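# Roll a paving slab on rollers up to a steel stop

## Task

Push the paving slab along on its rollers until it rests level on them and its front face sits flush against the stop (the steel angle bolted across its path on the table) along at least half the slab's width. It must stay there on its own once the robot lets go. Carrying the slab, raising it more than a little (including at one end), holding a roller off the table beneath it, or letting anything other than its rollers or the table support it from below all count as failure. Pressing down on top to tip it during the move is allowed. Do not let it slide off its rollers onto the table.

## Robot and tools

Robot: two arms, left_arm and right_arm. Each has seven joints (waist, shoulder, upper arm roll, elbow, forearm roll, wrist pitch, wrist roll) and a two-finger gripper. The names are labels only and say nothing about image sides.

Frame: one shared scene frame for all poses in results. The origin is on the table top midway between the arms, +x points out over the table, +y is toward left_arm, +z is up. Positions are in metres, orientations are quaternions in wxyz order. Reported hand positions can be slightly wrong, more so at long reach. The gripper's fingers point along its own +z and open and close along its own x. end_effector_position is the point between the pads, and the fingertips stick out 17.5 mm past it.

Tool execute_actions, argument actions: a list that is empty or holds exactly one item. An empty list only reports the state. An item with rows (1 to 15 rows) and optional steps (1 to 15, default 15) is a motion. Each control step is 1/30 s, one row per step, and the final row repeats if steps exceed rows. An item with only steps (up to 300) is a wait with no new command. Optional pictures (boolean) turns the camera images on or off; by default they are included. A refused call moves nothing.

Each row is a single list of 20 numbers, each in [-1, 1], always covering both arms: left_arm first, then right_arm. Per arm: 7 joint numbers, then gripper position, force_limit, speed.

Joint numbers are offsets, not poses. They are measured from the joint angles in the most recent result that printed them (or, before any such result in the scene, and for later calls within the same reply, from where the arm is when the action begins). They are not relative to the previous row. Scale: 1.0 equals 0.9985 rad for waist, shoulder, upper arm roll and elbow, and 0.8765 rad for forearm roll, wrist pitch and wrist roll. So sending all zeros drives the arm back to those reference angles; it is not a hold-still wait. Stated joint ranges (rad): waist ±6.283, shoulder ±2.250, upper arm roll ±6.283, elbow ±2.580, forearm roll ±6.283, wrist pitch ±2.100, wrist roll ±6.283. A request more than 0.013 rad outward past a stated end is refused; the true end may differ by up to 0.013 rad, and requests beyond it are clipped there, possibly reported as "joint sent to its limit" (which may refer to an earlier action). Motion is speed- and acceleration-limited, joints of an arm finish together, each step's target stays within 0.304 rad (first four joints) or 0.266 rad (last three) of the measured angle, and targets that would move the hand over 70 mm from its measured spot get scaled back. Large moves may not be complete when the result returns. Turning only the last joint swings the pad midpoint around a 25 mm circle.

Gripper numbers are absolute settings. position: +1 is fully open (50 mm gap), about -0.65 the pads meet, -1 means close until blocked. force_limit: per-pad force, roughly 20 N at -1, 102 N at 0, 185 N at +1 (actual may be up to about 17 % more). speed: gap change rate, 20 mm/s at -1, 85 at 0, 150 at +1. To leave a gripper unchanged, resend its previous three numbers; a 0 is a real command. New force or speed only applies after a position change of at least 0.01; open first to grip more gently.

Result lines: the state line gives each arm's end_effector_position and end_effector_quat_wxyz. object_status: 0 moving, 1 blocked while opening, 2 blocked while closing (a grip), 3 at target or pads met. position_measured in counts gives opening ≈ (250 - counts) × 0.202 mm. Joint positions, Joint velocities and joint torques come one block per arm in joint order (rad, rad/s, N m; torques have offsets and noise). "joint command not followed" means a clearance check altered joint targets; HELD marks steps where a row was not sent. TORQUE FAULT means a joint hit its load limit (46.9 N m for the first four joints, 29.5 for the last three) and the arm froze 10 s. MOTOR HOT warns from 60 °C; at 75 °C an OVER-TEMPERATURE FAULT lets the arm sag.

Between calls the arms keep heading to the last target until they nearly stop or a step is HELD. Time spent thinking keeps passing in the simulation.

Tool zoom_image: camera (cam_high, cam_left_wrist or cam_right_wrist) and region [x0, y0, x1, y1] in image pixels from the top-left, no larger than 504 by 504. Images are 672x504; calibration (K, distortion, T_world_to_cam) is given per camera and may be slightly off.

Tool finished_scene: scene (integer 1 or 2) ends that scene irreversibly and reports whether it succeeded; the slab must stay in place without the robot.

Avoid: lifting or carrying the slab, pulling rollers out from under it, letting it fall off the rollers, knocking anything off the table, collisions or hard pressing between the arms, and heavy pushes. Objects may occasionally be nudged by outside disturbances.

Each tool is called after "Call:" by a JSON object that holds its "op" and its "data", one argument or row to a line.

## Session

Call:
{"op": "execute_actions", "data": {
  "actions": []
}}

Scene clock: 0.00 s of 4350.00 s.
left_arm: end_effector_position=(+0.1110, +0.1761, +0.1946) position_measured=3 object_status=3 end_effector_quat_wxyz=(-0.446, +0.027, +0.894, -0.045) | right_arm: end_effector_position=(+0.1864, +0.0922, +0.3820) position_measured=3 object_status=3 end_effector_quat_wxyz=(-0.068, +0.927, -0.217, +0.299)
Joint positions: left_arm=[ 1.06   0.561 -0.676  2.098  0.488  1.595  2.95 ] | right_arm=[-1.488  0.173 -0.56   1.597  0.674  1.631  3.87 ]
Joint velocities: left_arm=[-0.    -0.    -0.    -0.001 -0.    -0.001  0.001] | right_arm=[ 0.     0.    -0.     0.    -0.    -0.001  0.   ]
Joint torques (N m, as the joint torque sensors report them, + toward a larger angle): no reading

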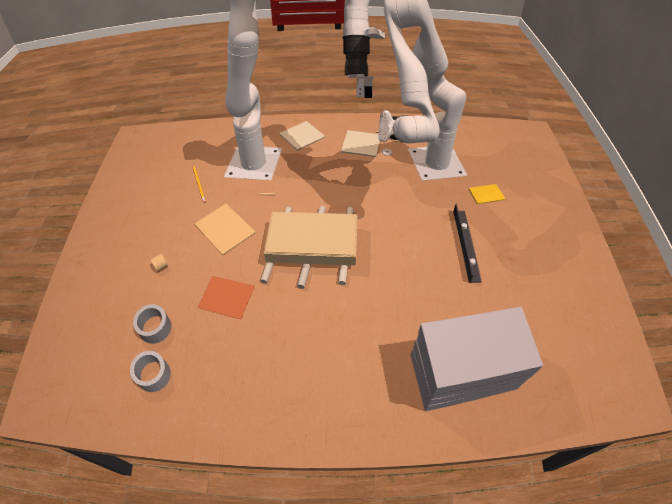

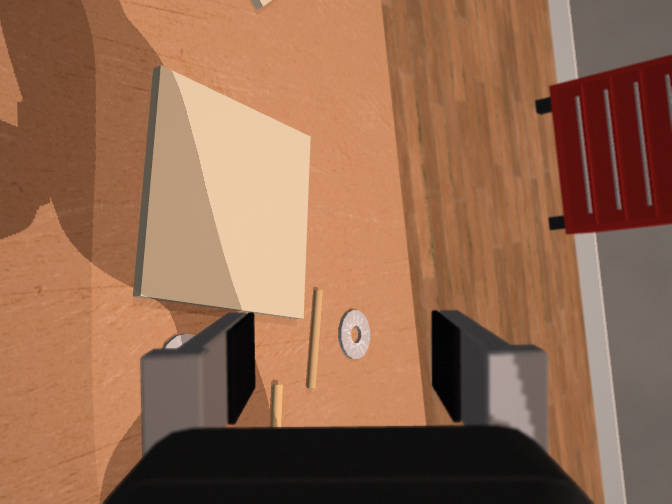

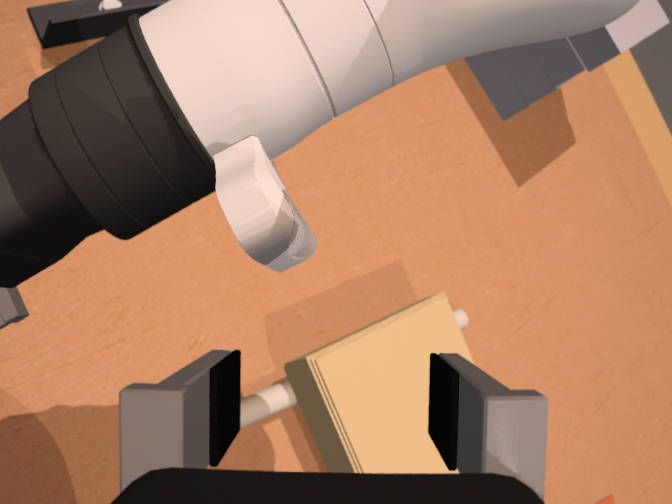

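Call:
{"op": "zoom_image", "data": {
  "camera": "cam_high",
  "region": [230, 180, 510, 310]
}}

Call:
{"op": "zoom_image", "data": {
  "camera": "cam_right_wrist",
  "region": [200, 250, 672, 504]
}}

Region (230, 180, 510, 310) of cam_high's 672x504 image, scaled by 1.800, with more detail than that image has; it fills the top 234 rows of this view, and the rest is white.

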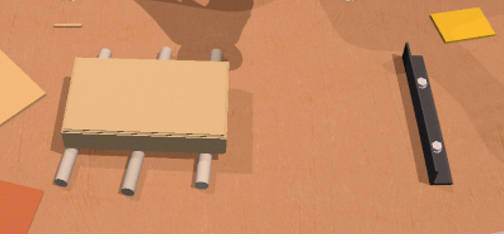

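Region (200, 250, 672, 504) of cam_right_wrist's 672x504 image, scaled by 1.068; it fills the top 271 rows of this view, and the rest is white.

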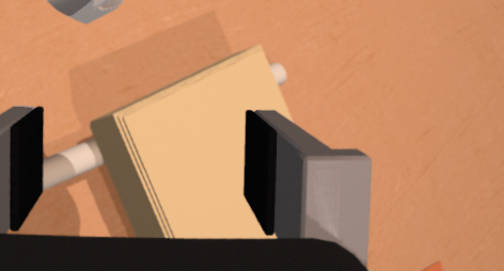

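Call:
{"op": "zoom_image", "data": {
  "camera": "cam_high",
  "region": [430, 190, 510, 300]
}}

Call:
{"op": "zoom_image", "data": {
  "camera": "cam_high",
  "region": [250, 195, 380, 300]
}}

Region (430, 190, 510, 300) of cam_high's 672x504 image, scaled by 4.582, with more detail than that image has; it fills the left 367 columns of this view, and the rest is white.

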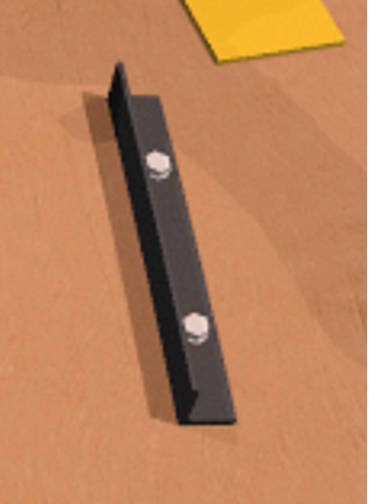

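Region (250, 195, 380, 300) of cam_high's 672x504 image, scaled by 3.877, with more detail than that image has; it fills the top 407 rows of this view, and the rest is white.

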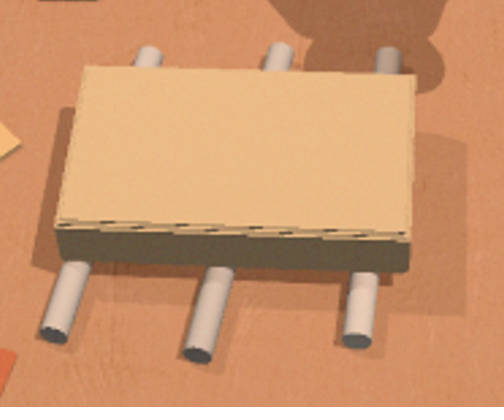

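Call:
{"op": "execute_actions", "data": {
  "actions": [
    {"rows":[[0,0,0,0,0,0,0,1,0,0, 1,0,0,0,0,0,1,1,0,0]],"steps":15}
  ],
  "pictures": false
}}

Call:
{"op": "execute_actions", "data": {
  "actions": [
    {"steps":45}
  ]
}}

Scene clock: 49.63 s of 4350.00 s.
left_arm: end_effector_position=(+0.1110, +0.1761, +0.1946) position_measured=3 object_status=3 end_effector_quat_wxyz=(-0.446, +0.027, +0.894, -0.045) | right_arm: end_effector_position=(+0.3164, +0.0173, +0.3773) position_measured=3 object_status=3 end_effector_quat_wxyz=(+0.041, +0.920, -0.243, +0.304)
Joint positions: left_arm=[ 1.06   0.561 -0.676  2.098  0.488  1.595  2.95 ] | right_arm=[-1.101  0.174 -0.56   1.597  0.674  1.631  4.2  ]
Joint velocities: left_arm=[-0.     0.     0.001  0.001 -0.    -0.001  0.   ] | right_arm=[ 0.99   0.001  0.002 -0.     0.001 -0.     0.867]
Joint torques (N m, as the joint torque sensors report them, + toward a larger angle): left_arm=[  0.23 -13.55  -1.22  -2.66  -0.19   2.71   0.1 ] | right_arm=[ -0.14 -13.51  -1.63  -8.65   1.79   0.69  -0.19]
Steps of this call (steps 1 to 90: nothing new was sent; then 46.13 s passed at rest; steps 91 to 105: all 15 steps of this action). Readings (joint positions | what the end effector reports):
91: left_arm=[1.060 0.561 -0.676 2.098 0.488 1.595 2.950] | right_arm=[-1.486 0.173 -0.560 1.597 0.673 1.631 3.871] | left_arm position_measured=3 object_status=3 | right_arm position_measured=3 object_status=3
92: left_arm=[1.060 0.561 -0.676 2.098 0.488 1.595 2.950] | right_arm=[-1.479 0.173 -0.561 1.597 0.673 1.631 3.875] | left_arm position_measured=3 object_status=3 | right_arm position_measured=3 object_status=3
94: left_arm=[1.060 0.561 -0.676 2.098 0.488 1.595 2.950] | right_arm=[-1.449 0.173 -0.562 1.597 0.673 1.630 3.898] | left_arm position_measured=3 object_status=3 | right_arm position_measured=3 object_status=3
98: left_arm=[1.060 0.561 -0.676 2.098 0.488 1.595 2.950] | right_arm=[-1.331 0.173 -0.561 1.597 0.673 1.631 3.998] | left_arm position_measured=3 object_status=3 | right_arm position_measured=3 object_status=3
105: the state above

Scene clock: 51.13 s of 4350.00 s.
left_arm: end_effector_position=(+0.1110, +0.1761, +0.1946) position_measured=3 object_status=3 end_effector_quat_wxyz=(-0.446, +0.027, +0.894, -0.045) | right_arm: end_effector_position=(+0.4384, -0.1840, +0.3696) position_measured=3 object_status=3 end_effector_quat_wxyz=(+0.201, +0.912, -0.273, +0.232)
Joint positions: left_arm=[ 1.06   0.561 -0.676  2.098  0.488  1.595  2.95 ] | right_arm=[-0.489  0.173 -0.56   1.597  0.674  1.631  4.747]
Joint velocities: left_arm=[-0.     0.    -0.     0.     0.     0.    -0.001] | right_arm=[ 0.  0. -0.  0.  0.  0. -0.]
Joint torques (N m, as the joint torque sensors report them, + toward a larger angle): left_arm=[  0.23 -13.41  -0.95  -2.45  -0.2    2.57   0.04] | right_arm=[ -0.34 -13.22  -0.56  -8.85   1.74   0.66   0.12]
Steps of this call (steps 1 to 45: the robot went on to your last target). Readings (joint positions | what the end effector reports):
1: left_arm=[1.060 0.561 -0.676 2.098 0.488 1.595 2.950] | right_arm=[-1.068 0.174 -0.560 1.597 0.674 1.631 4.229] | left_arm position_measured=3 object_status=3 | right_arm position_measured=3 object_status=3
2: left_arm=[1.060 0.561 -0.676 2.098 0.488 1.595 2.950] | right_arm=[-1.035 0.174 -0.560 1.597 0.674 1.631 4.258] | left_arm position_measured=3 object_status=3 | right_arm position_measured=3 object_status=3
4: left_arm=[1.060 0.561 -0.676 2.098 0.488 1.595 2.950] | right_arm=[-0.969 0.174 -0.560 1.597 0.674 1.631 4.316] | left_arm position_measured=3 object_status=3 | right_arm position_measured=3 object_status=3
8: left_arm=[1.060 0.561 -0.676 2.098 0.488 1.595 2.950] | right_arm=[-0.836 0.174 -0.560 1.597 0.674 1.631 4.433] | left_arm position_measured=3 object_status=3 | right_arm position_measured=3 object_status=3
45: the state above
All arms were judged still, so your last target was given up. Only a new action makes them travel on or press farther. Fingers that are still opening or closing keep moving.
camera_calibration (this result's frames):
cam_left_wrist: T_world_to_cam=[[-0.603833, 0.0830202, 0.792776, -0.0999408], [0.0467371, 0.996538, -0.0687601, -0.141251], [-0.795739, -0.00446761, -0.605623, 0.373733], [0, 0, 0, 1]] pos_world=[0.243649, 0.150729, 0.29586]
cam_right_wrist: T_world_to_cam=[[0.743377, -0.390872, 0.54278, -0.604277], [-0.574927, -0.788112, 0.219863, 0.068215], [0.341833, -0.475499, -0.810587, 0.223349], [0, 0, 0, 1]] pos_world=[0.412076, -0.0762313, 0.494036]

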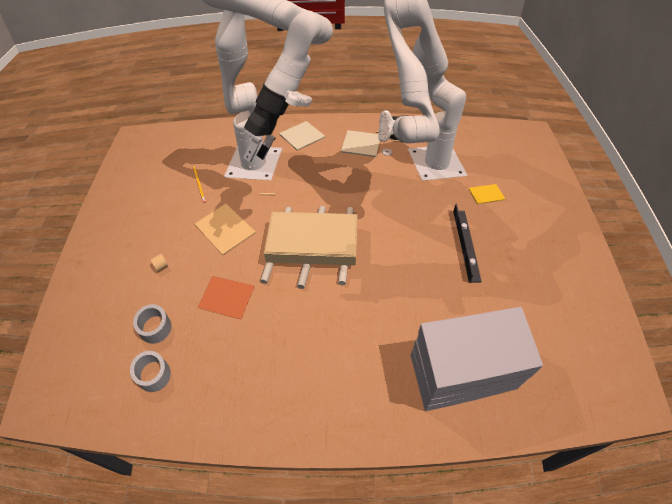

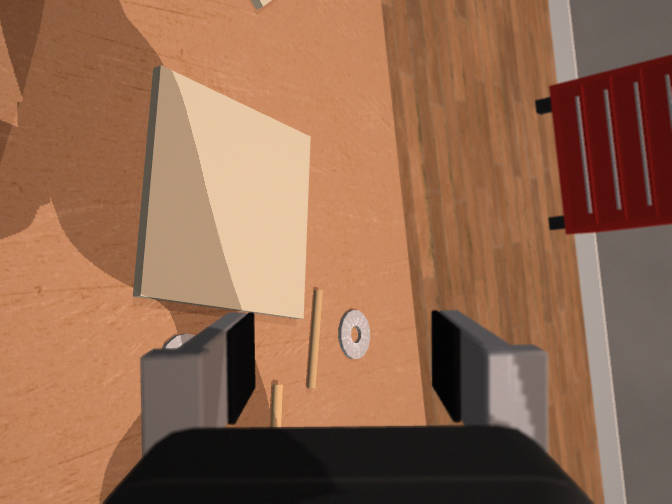

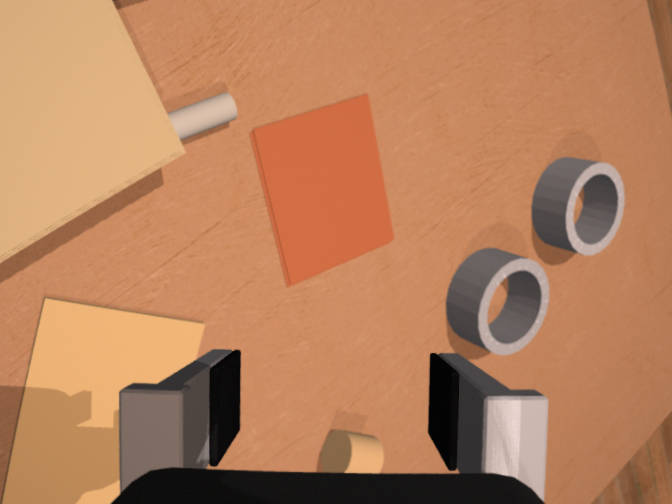

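Call:
{"op": "execute_actions", "data": {
  "actions": [
    {"rows":[[-0.609,-0.269,0.677,-0.222,-0.557,-0.710,1,1,0,0, 0.209,0.202,0.561,0.270,-0.769,-0.834,1,1,0,0]],"steps":15}
  ],
  "pictures": false
}}

Call:
{"op": "execute_actions", "data": {
  "actions": [
    {"steps":40}
  ],
  "pictures": false
}}

Scene clock: 60.97 s of 4350.00 s.
left_arm: end_effector_position=(+0.2694, +0.2291, +0.1724) position_measured=3 object_status=3 end_effector_quat_wxyz=(-0.221, +0.002, +0.975, +0.007) | right_arm: end_effector_position=(+0.4063, -0.2765, +0.2100) position_measured=3 object_status=3 end_effector_quat_wxyz=(+0.201, +0.925, -0.322, +0.006)
Joint positions: left_arm=[ 0.72   0.368 -0.348  1.938  0.201  1.307  3.238] | right_arm=[-0.337  0.321 -0.229  1.793  0.38   1.336  5.04 ]
Joint velocities: left_arm=[-0.874 -0.253  0.87  -0.214 -0.703 -0.766  0.766] | right_arm=[ 0.301  0.29   1.168  0.393 -1.062 -1.064  1.062]
Joint torques (N m, as the joint torque sensors report them, + toward a larger angle): left_arm=[ -0.11 -13.16  -0.18  -5.48   0.19   1.31  -0.21] | right_arm=[  0.71 -15.34  -0.26  -7.41   0.72   1.09  -0.02]
Steps of this call (steps 1 to 90: nothing new was sent; then 6.33 s passed at rest; steps 91 to 105: all 15 steps of this action). Readings (joint positions | what the end effector reports):
91: left_arm=[1.059 0.560 -0.675 2.097 0.487 1.595 2.950] | right_arm=[-0.488 0.174 -0.559 1.598 0.673 1.630 4.747] | left_arm position_measured=3 object_status=3 | right_arm position_measured=3 object_status=3
92: left_arm=[1.051 0.554 -0.670 2.094 0.483 1.590 2.955] | right_arm=[-0.484 0.178 -0.556 1.602 0.669 1.626 4.751] | left_arm position_measured=3 object_status=3 | right_arm position_measured=3 object_status=3
94: left_arm=[1.021 0.527 -0.643 2.074 0.460 1.567 2.978] | right_arm=[-0.464 0.197 -0.531 1.625 0.646 1.602 4.775] | left_arm position_measured=3 object_status=3 | right_arm position_measured=3 object_status=3
98: left_arm=[0.916 0.451 -0.542 2.010 0.371 1.478 3.067] | right_arm=[-0.412 0.248 -0.440 1.693 0.567 1.523 4.853] | left_arm position_measured=3 object_status=3 | right_arm position_measured=3 object_status=3
105: the state above

Scene clock: 62.30 s of 4350.00 s.
left_arm: end_effector_position=(+0.4242, +0.2267, +0.1797) position_measured=3 object_status=3 end_effector_quat_wxyz=(-0.000, -0.199, +0.980, +0.000) | right_arm: end_effector_position=(+0.4624, -0.2386, +0.1500) position_measured=3 object_status=3 end_effector_quat_wxyz=(-0.000, +0.967, -0.256, +0.000)
Joint positions: left_arm=[ 0.452  0.293 -0.     1.876 -0.     0.973  3.826] | right_arm=[-0.281  0.375  0.     1.867 -0.     0.9    5.623]
Joint velocities: left_arm=[-0.    -0.    -0.001 -0.001  0.     0.001  0.   ] | right_arm=[ 0. -0.  0. -0. -0.  0. -0.]
Joint torques (N m, as the joint torque sensors report them, + toward a larger angle): left_arm=[ -0.01 -14.49   0.33  -8.23  -0.21  -0.18   0.25] | right_arm=[  0.15 -16.22   0.14  -7.66  -0.09  -0.26  -0.22]
Steps of this call (steps 1 to 40: the robot went on to your last target). Readings (joint positions | what the end effector reports):
1: left_arm=[0.691 0.360 -0.318 1.931 0.179 1.281 3.264] | right_arm=[-0.327 0.330 -0.189 1.806 0.343 1.298 5.078] | left_arm position_measured=3 object_status=3 | right_arm position_measured=3 object_status=3
2: left_arm=[0.664 0.353 -0.288 1.925 0.157 1.254 3.291] | right_arm=[-0.318 0.339 -0.152 1.818 0.303 1.259 5.118] | left_arm position_measured=3 object_status=3 | right_arm position_measured=3 object_status=3
4: left_arm=[0.615 0.339 -0.224 1.913 0.119 1.197 3.348] | right_arm=[-0.304 0.352 -0.093 1.837 0.222 1.178 5.199] | left_arm position_measured=3 object_status=3 | right_arm position_measured=3 object_status=3
8: left_arm=[0.532 0.315 -0.106 1.894 0.056 1.080 3.496] | right_arm=[-0.290 0.366 -0.035 1.856 0.090 1.027 5.361] | left_arm position_measured=3 object_status=3 | right_arm position_measured=3 object_status=3
40: the state above

Call:
{"op": "execute_actions", "data": {
  "actions": [
    {"rows":[[0,0,0,0,0,0,1,1,0,0, 0,0,0,0,0,0,0.592,1,0,0]],"steps":15}
  ],
  "pictures": false
}}

Call:
{"op": "execute_actions", "data": {
  "actions": [
    {"steps":20}
  ]
}}

Scene clock: 64.30 s of 4350.00 s.
left_arm: end_effector_position=(+0.4342, +0.2343, +0.1797) position_measured=3 object_status=3 end_effector_quat_wxyz=(+0.000, -0.438, +0.899, +0.000) | right_arm: end_effector_position=(+0.4506, -0.2353, +0.1500) position_measured=3 object_status=3 end_effector_quat_wxyz=(-0.000, +1.000, -0.013, +0.000)
Joint positions: left_arm=[ 0.452  0.293 -0.     1.876 -0.     0.973  4.332] | right_arm=[-0.281  0.375  0.     1.867 -0.     0.9    6.114]
Joint velocities: left_arm=[ 0.    -0.    -0.    -0.001  0.    -0.     1.217] | right_arm=[-0.   -0.   -0.    0.   -0.    0.    0.71]
Joint torques (N m, as the joint torque sensors report them, + toward a larger angle): left_arm=[  0.08 -14.41  -0.26  -8.25   0.03  -0.32   0.03] | right_arm=[ -0.21 -16.1   -0.09  -7.55  -0.28  -0.01   0.32]
Steps of this call (steps 1 to 15: the robot went on to your last target; steps 16 to 45: nothing new was sent; steps 46 to 60: all 15 steps of this action). Readings (joint positions | what the end effector reports):
46: left_arm=[0.452 0.293 -0.000 1.876 -0.000 0.973 3.828] | right_arm=[-0.281 0.375 0.000 1.867 -0.000 0.900 5.625] | left_arm position_measured=3 object_status=3 | right_arm position_measured=3 object_status=3
47: left_arm=[0.452 0.293 -0.000 1.876 -0.000 0.973 3.837] | right_arm=[-0.281 0.375 0.000 1.867 -0.000 0.900 5.634] | left_arm position_measured=3 object_status=3 | right_arm position_measured=3 object_status=3
49: left_arm=[0.452 0.293 -0.000 1.876 -0.000 0.973 3.888] | right_arm=[-0.281 0.375 0.000 1.867 -0.000 0.900 5.684] | left_arm position_measured=3 object_status=3 | right_arm position_measured=3 object_status=3
53: left_arm=[0.452 0.293 -0.000 1.876 -0.000 0.973 4.048] | right_arm=[-0.281 0.375 0.000 1.867 -0.000 0.900 5.844] | left_arm position_measured=3 object_status=3 | right_arm position_measured=3 object_status=3
60: the state above

Scene clock: 64.97 s of 4350.00 s.
left_arm: end_effector_position=(+0.4384, +0.2425, +0.1797) position_measured=3 object_status=3 end_effector_quat_wxyz=(+0.000, -0.596, +0.803, +0.000) | right_arm: end_effector_position=(+0.4500, -0.2353, +0.1500) position_measured=3 object_status=3 end_effector_quat_wxyz=(-0.000, +1.000, +0.000, +0.000)
Joint positions: left_arm=[ 0.452  0.293 -0.     1.876 -0.     0.973  4.703] | right_arm=[-0.281  0.375  0.     1.867 -0.     0.9    6.142]
Joint velocities: left_arm=[ 0.     0.     0.     0.001 -0.     0.    -0.001] | right_arm=[-0.    -0.     0.001 -0.     0.     0.001  0.   ]
Joint torques (N m, as the joint torque sensors report them, + toward a larger angle): left_arm=[ -0.26 -14.66   0.08  -8.19  -0.08  -0.22   0.08] | right_arm=[  0.02 -16.08   0.16  -7.46  -0.24  -0.13  -0.02]
Steps of this call (steps 1 to 20: the robot went on to your last target). Readings (joint positions | what the end effector reports):
1: left_arm=[0.452 0.293 -0.000 1.876 -0.000 0.973 4.373] | right_arm=[-0.281 0.375 0.000 1.867 -0.000 0.900 6.133] | left_arm position_measured=3 object_status=3 | right_arm position_measured=3 object_status=3
2: left_arm=[0.452 0.293 -0.000 1.876 -0.000 0.973 4.413] | right_arm=[-0.281 0.375 0.000 1.867 -0.000 0.900 6.140] | left_arm position_measured=3 object_status=3 | right_arm position_measured=3 object_status=3
4: left_arm=[0.452 0.293 -0.000 1.876 -0.000 0.973 4.495] | right_arm=[-0.281 0.375 0.000 1.867 -0.000 0.900 6.142] | left_arm position_measured=3 object_status=3 | right_arm position_measured=3 object_status=3
8: left_arm=[0.452 0.293 -0.000 1.876 -0.000 0.973 4.653] | right_arm=[-0.281 0.375 0.000 1.867 -0.000 0.900 6.142] | left_arm position_measured=3 object_status=3 | right_arm position_measured=3 object_status=3
20: the state above
camera_calibration (this result's frames):
cam_left_wrist: T_world_to_cam=[[-0.284007, -0.958815, -0.00378686, 0.359598], [-0.957601, 0.283444, 0.0515785, 0.367855], [-0.0483809, 0.018275, -0.998662, 0.363019], [0, 0, 0, 1]] pos_world=[0.47195, 0.233887, 0.344922]
cam_right_wrist: T_world_to_cam=[[0.999835, 0.00957284, 0.015463, -0.455789], [0.0100363, -0.999494, -0.0301763, -0.192681], [0.0151663, 0.0303265, -0.999425, 0.311347], [0, 0, 0, 1]] pos_world=[0.452925, -0.197663, 0.312402]

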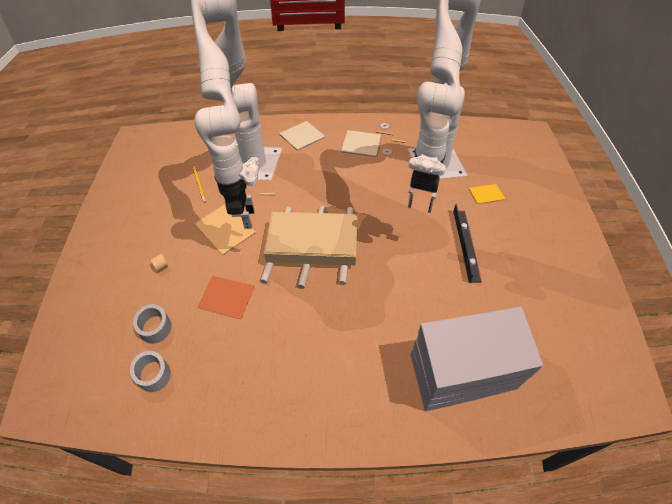

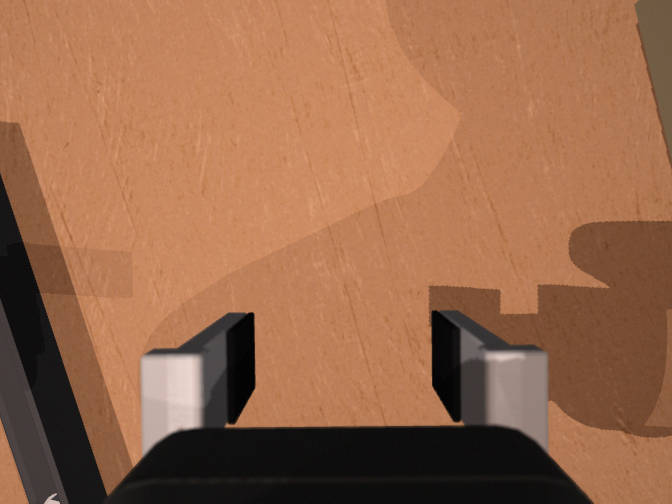

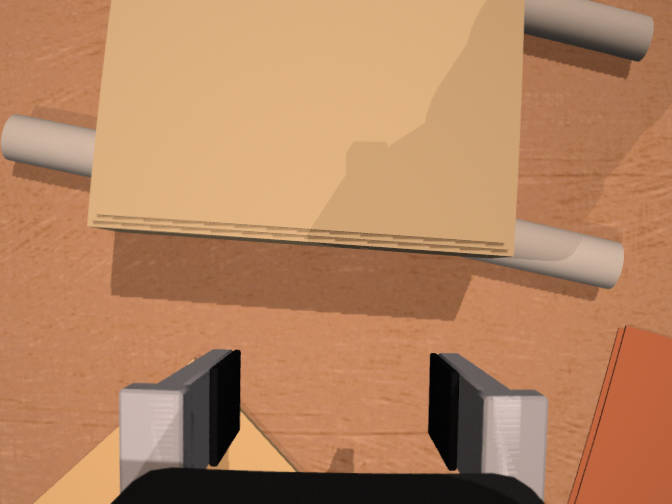

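Call:
{"op": "execute_actions", "data": {
  "actions": [
    {"rows":[[0,0,0,0,0,0,0.333,1,0,0, 0,0.1759,0,0.1133,0,-0.3298,0,1,0,0]],"steps":15}
  ],
  "pictures": false
}}

Call:
{"op": "execute_actions", "data": {
  "actions": [
    {"steps":15}
  ]
}}

Scene clock: 71.73 s of 4350.00 s.
left_arm: end_effector_position=(+0.4395, +0.2497, +0.1797) position_measured=3 object_status=3 end_effector_quat_wxyz=(+0.000, -0.707, +0.708, +0.000) | right_arm: end_effector_position=(+0.4511, -0.2352, +0.0564) position_measured=3 object_status=3 end_effector_quat_wxyz=(-0.000, +1.000, +0.000, +0.002)
Joint positions: left_arm=[ 0.452  0.293 -0.     1.876 -0.     0.973  4.995] | right_arm=[-0.281  0.547  0.     1.98  -0.     0.611  6.142]
Joint velocities: left_arm=[ 0.     0.     0.    -0.    -0.     0.    -0.001] | right_arm=[-0.     0.03   0.     0.002  0.    -0.004  0.   ]
Joint torques (N m, as the joint torque sensors report them, + toward a larger angle): left_arm=[  0.39 -14.8    0.46  -8.4   -0.36  -0.32   0.09] | right_arm=[  0.12 -18.12   0.1   -5.81  -0.05  -0.46   0.05]
Steps of this call (steps 1 to 15: the robot went on to your last target; steps 16 to 90: nothing new was sent; then 3.27 s passed at rest; steps 91 to 105: all 15 steps of this action). Readings (joint positions | what the end effector reports):
91: left_arm=[0.452 0.293 -0.000 1.876 -0.000 0.973 4.704] | right_arm=[-0.281 0.376 0.000 1.867 -0.000 0.899 6.142] | left_arm position_measured=3 object_status=3 | right_arm position_measured=3 object_status=3
92: left_arm=[0.452 0.293 -0.000 1.876 -0.000 0.973 4.714] | right_arm=[-0.281 0.383 0.000 1.870 -0.000 0.891 6.142] | left_arm position_measured=3 object_status=3 | right_arm position_measured=3 object_status=3
94: left_arm=[0.452 0.293 -0.000 1.876 -0.000 0.973 4.764] | right_arm=[-0.281 0.413 0.000 1.887 -0.001 0.850 6.142] | left_arm position_measured=3 object_status=3 | right_arm position_measured=3 object_status=3
98: left_arm=[0.452 0.293 -0.000 1.876 -0.000 0.973 4.923] | right_arm=[-0.281 0.503 0.000 1.946 -0.000 0.698 6.142] | left_arm position_measured=3 object_status=3 | right_arm position_measured=3 object_status=3
105: the state above

Scene clock: 72.23 s of 4350.00 s.
left_arm: end_effector_position=(+0.4395, +0.2497, +0.1797) position_measured=3 object_status=3 end_effector_quat_wxyz=(+0.000, -0.707, +0.708, +0.000) | right_arm: end_effector_position=(+0.4503, -0.2353, +0.0550) position_measured=3 object_status=3 end_effector_quat_wxyz=(-0.000, +1.000, +0.000, +0.000)
Joint positions: left_arm=[ 0.452  0.293 -0.     1.876 -0.     0.973  4.995] | right_arm=[-0.281  0.551  0.     1.98  -0.     0.611  6.142]
Joint velocities: left_arm=[ 0.    -0.    -0.     0.     0.     0.002 -0.001] | right_arm=[-0.     0.     0.001  0.     0.    -0.    -0.   ]
Joint torques (N m, as the joint torque sensors report them, + toward a larger angle): left_arm=[  0.2  -14.36   0.16  -8.34  -0.23  -0.36   0.25] | right_arm=[ -0.21 -17.68  -0.22  -5.89  -0.33  -0.1   -0.04]
Steps of this call (steps 1 to 15: the robot went on to your last target). Readings (joint positions | what the end effector reports):
1: left_arm=[0.452 0.293 -0.000 1.876 -0.000 0.973 4.995] | right_arm=[-0.281 0.548 0.000 1.980 -0.000 0.611 6.142] | left_arm position_measured=3 object_status=3 | right_arm position_measured=3 object_status=3
2: left_arm=[0.452 0.293 -0.000 1.876 -0.000 0.973 4.995] | right_arm=[-0.281 0.549 0.000 1.980 -0.000 0.611 6.142] | left_arm position_measured=3 object_status=3 | right_arm position_measured=3 object_status=3
4: left_arm=[0.452 0.293 -0.000 1.876 -0.000 0.973 4.995] | right_arm=[-0.281 0.550 0.000 1.980 -0.000 0.611 6.142] | left_arm position_measured=3 object_status=3 | right_arm position_measured=3 object_status=3
8: left_arm=[0.452 0.293 -0.000 1.876 -0.000 0.973 4.995] | right_arm=[-0.281 0.550 0.000 1.980 -0.000 0.611 6.142] | left_arm position_measured=3 object_status=3 | right_arm position_measured=3 object_status=3
15: the state above
All arms were judged still, so your last target was given up. Only a new action makes them travel on or press farther. Fingers that are still opening or closing keep moving.
camera_calibration (this result's frames):
cam_left_wrist: T_world_to_cam=[[0.00391776, -0.999985, -0.003867, 0.250552], [-0.998667, -0.00411158, 0.051455, 0.456703], [-0.0514701, 0.00366025, -0.998668, 0.36795], [0, 0, 0, 1]] pos_world=[0.474051, 0.251079, 0.344929]
cam_right_wrist: T_world_to_cam=[[0.99983, 0.00951322, 0.0158212, -0.454676], [0.00998572, -0.999498, -0.0300593, -0.195538], [0.0155273, 0.0302122, -0.999423, 0.216228], [0, 0, 0, 1]] pos_world=[0.453194, -0.197648, 0.217419]

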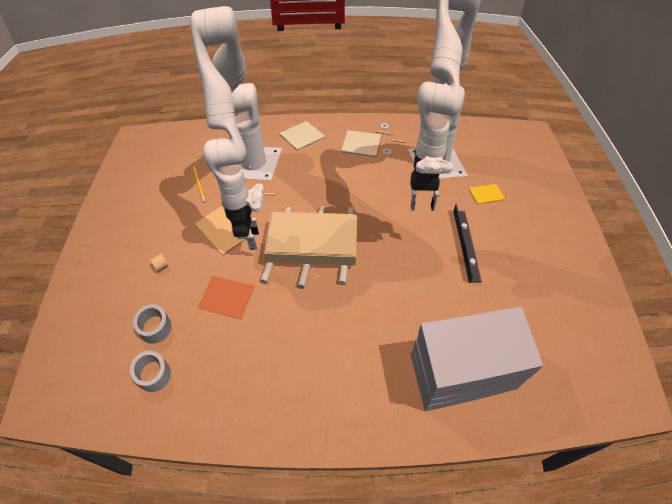

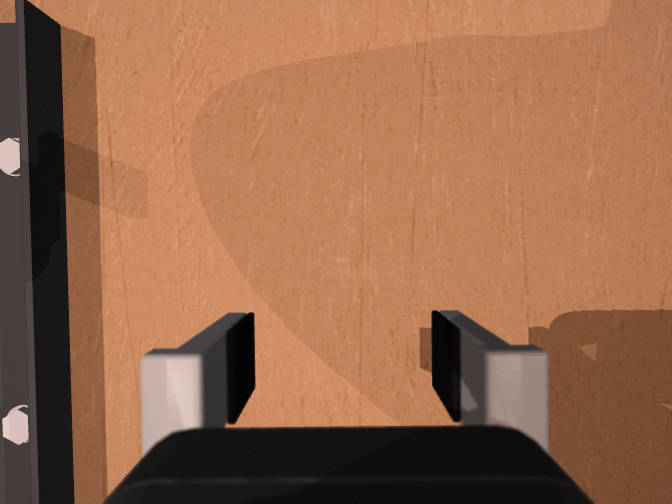

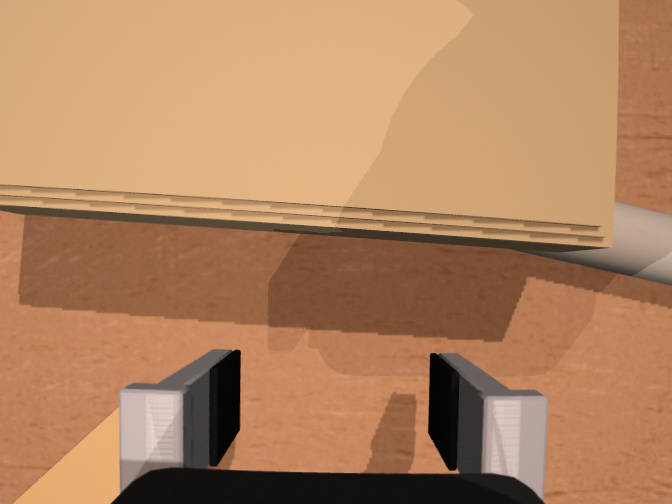

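Call:
{"op": "zoom_image", "data": {
  "camera": "cam_right_wrist",
  "region": [472, 150, 672, 300]
}}

Call:
{"op": "zoom_image", "data": {
  "camera": "cam_high",
  "region": [200, 190, 320, 280]
}}

Region (472, 150, 672, 300) of cam_right_wrist's 672x504 image, scaled by 2.520; it fills the top 378 rows of this view, and the rest is white.

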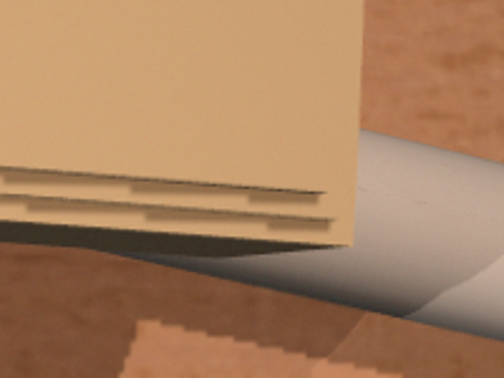

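Region (200, 190, 320, 280) of cam_high's 672x504 image, scaled by 4.200, with more detail than that image has; it fills the top 378 rows of this view, and the rest is white.

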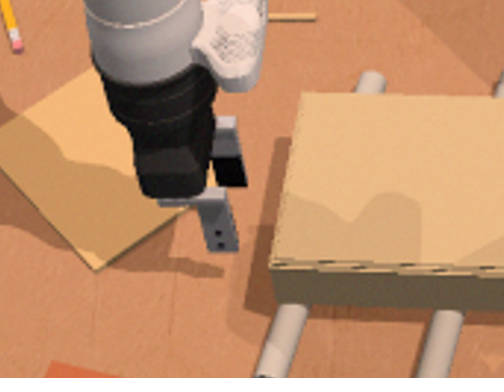

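Call:
{"op": "execute_actions", "data": {
  "actions": [
    {"rows":[[0,0,0,0,0,0,0,1,0,0, 0,0.0663,0,0.0208,0,-0.0993,0,1,0,0]],"steps":15}
  ]
}}

Scene clock: 81.70 s of 4350.00 s.
left_arm: end_effector_position=(+0.4395, +0.2497, +0.1797) position_measured=3 object_status=3 end_effector_quat_wxyz=(+0.000, -0.707, +0.708, +0.000) | right_arm: end_effector_position=(+0.4506, -0.2353, +0.0252) position_measured=3 object_status=3 end_effector_quat_wxyz=(-0.000, +1.000, +0.000, +0.001)
Joint positions: left_arm=[ 0.452  0.293 -0.     1.876 -0.     0.973  4.995] | right_arm=[-0.281  0.616  0.     2.    -0.     0.524  6.142]
Joint velocities: left_arm=[ 0.     0.     0.001 -0.     0.    -0.    -0.001] | right_arm=[ 0.     0.005  0.     0.     0.     0.    -0.   ]
Joint torques (N m, as the joint torque sensors report them, + toward a larger angle): left_arm=[  0.   -14.74   0.22  -8.25  -0.32  -0.12   0.03] | right_arm=[ -0.1  -18.19   0.18  -4.84  -0.16  -0.18   0.17]
Steps of this call (steps 1 to 90: nothing new was sent; then 5.97 s passed at rest; steps 91 to 105: all 15 steps of this action). Readings (joint positions | what the end effector reports):
91: left_arm=[0.452 0.293 -0.000 1.876 -0.000 0.973 4.995] | right_arm=[-0.281 0.552 0.000 1.980 -0.000 0.610 6.142] | left_arm position_measured=3 object_status=3 | right_arm position_measured=3 object_status=3
92: left_arm=[0.452 0.293 -0.000 1.876 -0.000 0.973 4.995] | right_arm=[-0.281 0.559 0.000 1.981 -0.000 0.603 6.142] | left_arm position_measured=3 object_status=3 | right_arm position_measured=3 object_status=3
94: left_arm=[0.452 0.293 -0.000 1.876 -0.000 0.973 4.995] | right_arm=[-0.281 0.587 0.000 1.989 -0.000 0.569 6.142] | left_arm position_measured=3 object_status=3 | right_arm position_measured=3 object_status=3
98: left_arm=[0.452 0.293 -0.000 1.876 -0.000 0.973 4.995] | right_arm=[-0.281 0.613 0.000 2.001 -0.000 0.525 6.142] | left_arm position_measured=3 object_status=3 | right_arm position_measured=3 object_status=3
105: the state above
camera_calibration (this result's frames):
cam_left_wrist: T_world_to_cam=[[0.0039179, -0.999985, -0.0038662, 0.250551], [-0.998667, -0.00411167, 0.0514528, 0.456705], [-0.0514679, 0.00365946, -0.998668, 0.36795], [0, 0, 0, 1]] pos_world=[0.474052, 0.251079, 0.344929]
cam_right_wrist: T_world_to_cam=[[0.99982, 0.00951006, 0.0164048, -0.454562], [0.0100005, -0.999497, -0.0300794, -0.196411], [0.0161105, 0.030238, -0.999413, 0.186149], [0, 0, 0, 1]] pos_world=[0.453446, -0.197618, 0.187589]

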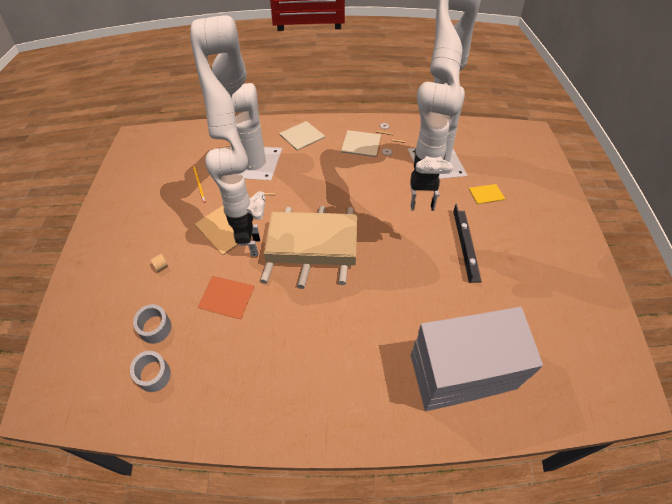

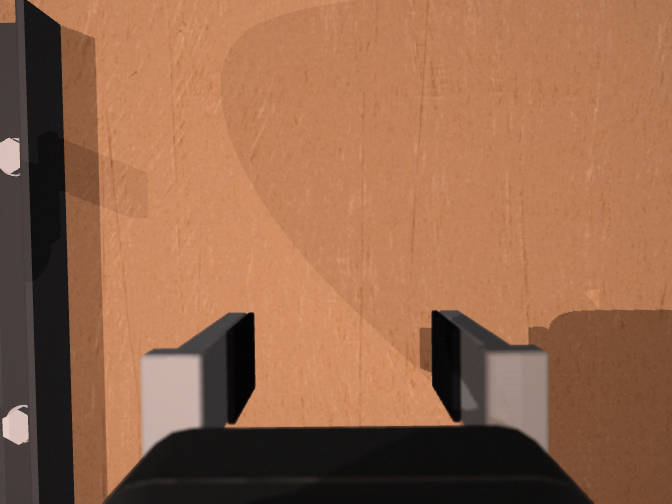

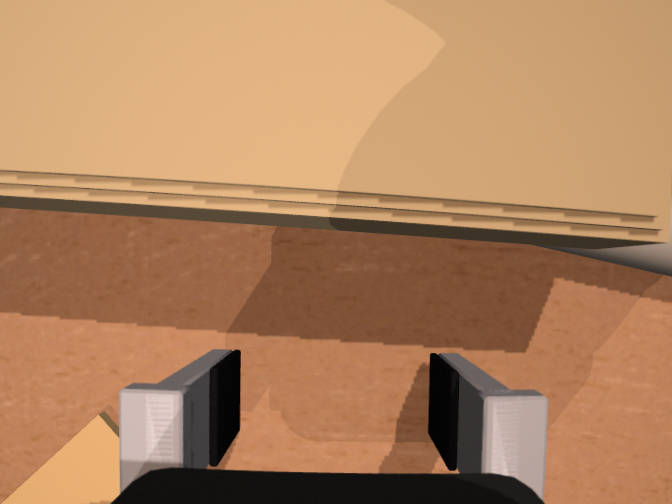

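Call:
{"op": "execute_actions", "data": {
  "actions": [
    {"rows":[[0,0,0,0,0,0,0,1,0,0, 0,0.0221,0,0.007,0,-0.033,0,1,0,0]],"steps":15}
  ],
  "pictures": false
}}

Scene clock: 83.87 s of 4350.00 s.
left_arm: end_effector_position=(+0.4395, +0.2497, +0.1797) position_measured=3 object_status=3 end_effector_quat_wxyz=(+0.000, -0.707, +0.708, +0.000) | right_arm: end_effector_position=(+0.4503, -0.2354, +0.0174) position_measured=3 object_status=3 end_effector_quat_wxyz=(-0.000, +1.000, +0.000, +0.001)
Joint positions: left_arm=[ 0.452  0.293 -0.     1.876 -0.     0.973  4.995] | right_arm=[-0.281  0.633  0.     2.008 -0.001  0.498  6.142]
Joint velocities: left_arm=[-0.     0.     0.     0.001 -0.     0.001 -0.   ] | right_arm=[ 0.    -0.     0.001  0.    -0.    -0.     0.   ]
Joint torques (N m, as the joint torque sensors report them, + toward a larger angle): left_arm=[  0.26 -14.51   0.37  -8.5   -0.28  -0.28   0.08] | right_arm=[ -0.27 -13.66   0.35  -5.08  -0.18  -1.71   0.06]
Steps of this call (steps 1 to 15: the robot went on to your last target; steps 16 to 50: nothing new was sent; steps 51 to 65: all 15 steps of this action). Readings (joint positions | what the end effector reports):
51: left_arm=[0.452 0.293 -0.000 1.876 -0.000 0.973 4.995] | right_arm=[-0.281 0.618 0.000 2.001 -0.000 0.523 6.142] | left_arm position_measured=3 object_status=3 | right_arm position_measured=3 object_status=3
52: left_arm=[0.452 0.293 -0.000 1.876 -0.000 0.973 4.995] | right_arm=[-0.281 0.625 0.000 2.002 -0.000 0.516 6.142] | left_arm position_measured=3 object_status=3 | right_arm position_measured=3 object_status=3
54: left_arm=[0.452 0.293 -0.000 1.876 -0.000 0.973 4.995] | right_arm=[-0.281 0.634 0.001 2.006 -0.000 0.501 6.142] | left_arm position_measured=3 object_status=3 | right_arm position_measured=3 object_status=3
58: left_arm=[0.452 0.293 -0.000 1.876 -0.000 0.973 4.995] | right_arm=[-0.281 0.633 0.000 2.008 -0.001 0.498 6.142] | left_arm position_measured=3 object_status=3 | right_arm position_measured=3 object_status=3
65: the state above

Call:
{"op": "execute_actions", "data": {
  "actions": [
    {"rows":[[0,0,0,0,0,0,0,1,0,0, 0,-0.0744,0,-0.024,0,0.115,0,1,0,0],[0,0,0,0,0,0,0,1,0,0, 0,-0.0744,0,-0.024,0,0.115,0,1,0,0],[0,0,0,0,0,0,0,1,0,0, 0,-0.0744,0,-0.024,0,0.115,0,1,0,0],[0,0,0,0,0,0,0,1,0,0, 0,-0.0744,0,-0.024,0,0.115,0,1,0,0],[0,0,0,0,0,0,0,1,0,0, -0.03,-0.0744,0,-0.028,0,0.117,-0.035,1,0,0],[0,0,0,0,0,0,0,1,0,0, -0.0736,-0.0692,0,-0.0356,0,0.1223,-0.0848,1,0,0]],"steps":15}
  ]
}}

Scene clock: 91.10 s of 4350.00 s.
left_arm: end_effector_position=(+0.4395, +0.2497, +0.1797) position_measured=3 object_status=3 end_effector_quat_wxyz=(+0.000, -0.707, +0.708, +0.000) | right_arm: end_effector_position=(+0.4501, -0.2064, +0.0508) position_measured=3 object_status=3 end_effector_quat_wxyz=(-0.000, +1.000, -0.001, -0.000)
Joint positions: left_arm=[ 0.452  0.293 -0.     1.876 -0.     0.973  4.995] | right_arm=[-0.351  0.564  0.     1.972 -0.001  0.605  6.068]
Joint velocities: left_arm=[ 0.  0. -0. -0. -0.  0. -0.] | right_arm=[-0.021 -0.004  0.012 -0.001  0.002  0.    -0.   ]
Joint torques (N m, as the joint torque sensors report them, + toward a larger angle): left_arm=[ -0.04 -14.37   0.23  -8.59  -0.2   -0.22   0.09] | right_arm=[  0.21 -17.57  -0.41  -5.74  -0.34  -0.1    0.19]
Steps of this call (steps 1 to 15: the robot went on to your last target; steps 16 to 90: nothing new was sent; then 3.73 s passed at rest; steps 91 to 105: all 15 steps of this action). Readings (joint positions | what the end effector reports):
91: left_arm=[0.452 0.293 -0.000 1.876 -0.000 0.973 4.995] | right_arm=[-0.281 0.632 0.000 2.008 -0.001 0.499 6.142] | left_arm position_measured=3 object_status=3 | right_arm position_measured=3 object_status=3
92: left_arm=[0.452 0.293 -0.000 1.876 -0.000 0.973 4.995] | right_arm=[-0.281 0.626 0.000 2.006 -0.000 0.504 6.142] | left_arm position_measured=3 object_status=3 | right_arm position_measured=3 object_status=3
94: left_arm=[0.452 0.293 -0.000 1.876 -0.000 0.973 4.995] | right_arm=[-0.281 0.598 0.000 1.999 -0.000 0.537 6.142] | left_arm position_measured=3 object_status=3 | right_arm position_measured=3 object_status=3
98: left_arm=[0.452 0.293 -0.000 1.876 -0.000 0.973 4.995] | right_arm=[-0.307 0.564 0.003 1.979 0.000 0.599 6.120] | left_arm position_measured=3 object_status=3 | right_arm position_measured=3 object_status=3
105: the state above
camera_calibration (this result's frames):
cam_left_wrist: T_world_to_cam=[[0.00391732, -0.999985, -0.00386456, 0.25055], [-0.998667, -0.00411098, 0.0514482, 0.456709], [-0.0514633, 0.00365787, -0.998668, 0.367948], [0, 0, 0, 1]] pos_world=[0.474054, 0.251078, 0.34493]
cam_right_wrist: T_world_to_cam=[[0.999866, 0.00618266, 0.0151878, -0.455339], [0.00663765, -0.999525, -0.0300918, -0.165261], [0.0149945, 0.0301885, -0.999432, 0.211388], [0, 0, 0, 1]] pos_world=[0.453205, -0.168749, 0.21321]

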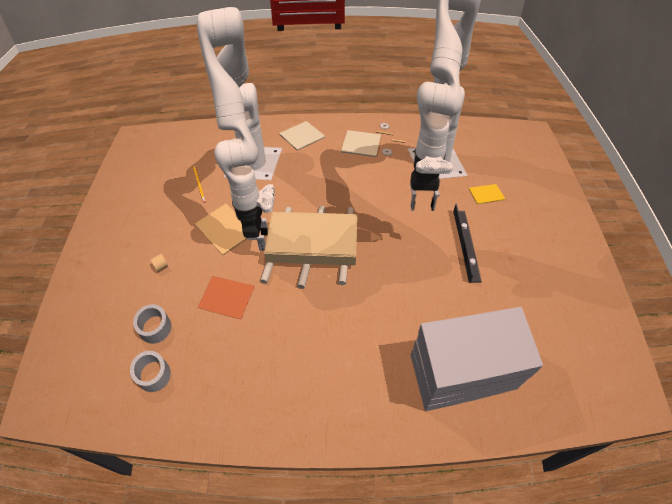

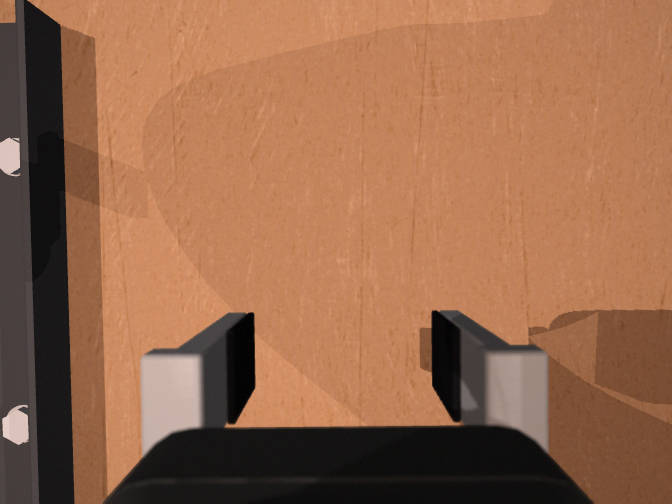

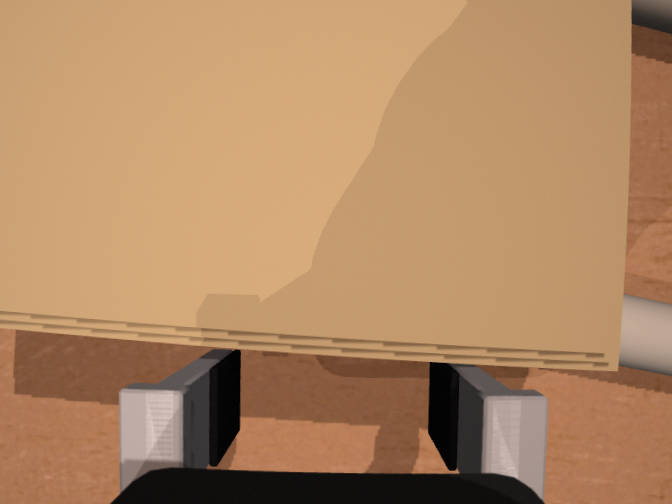

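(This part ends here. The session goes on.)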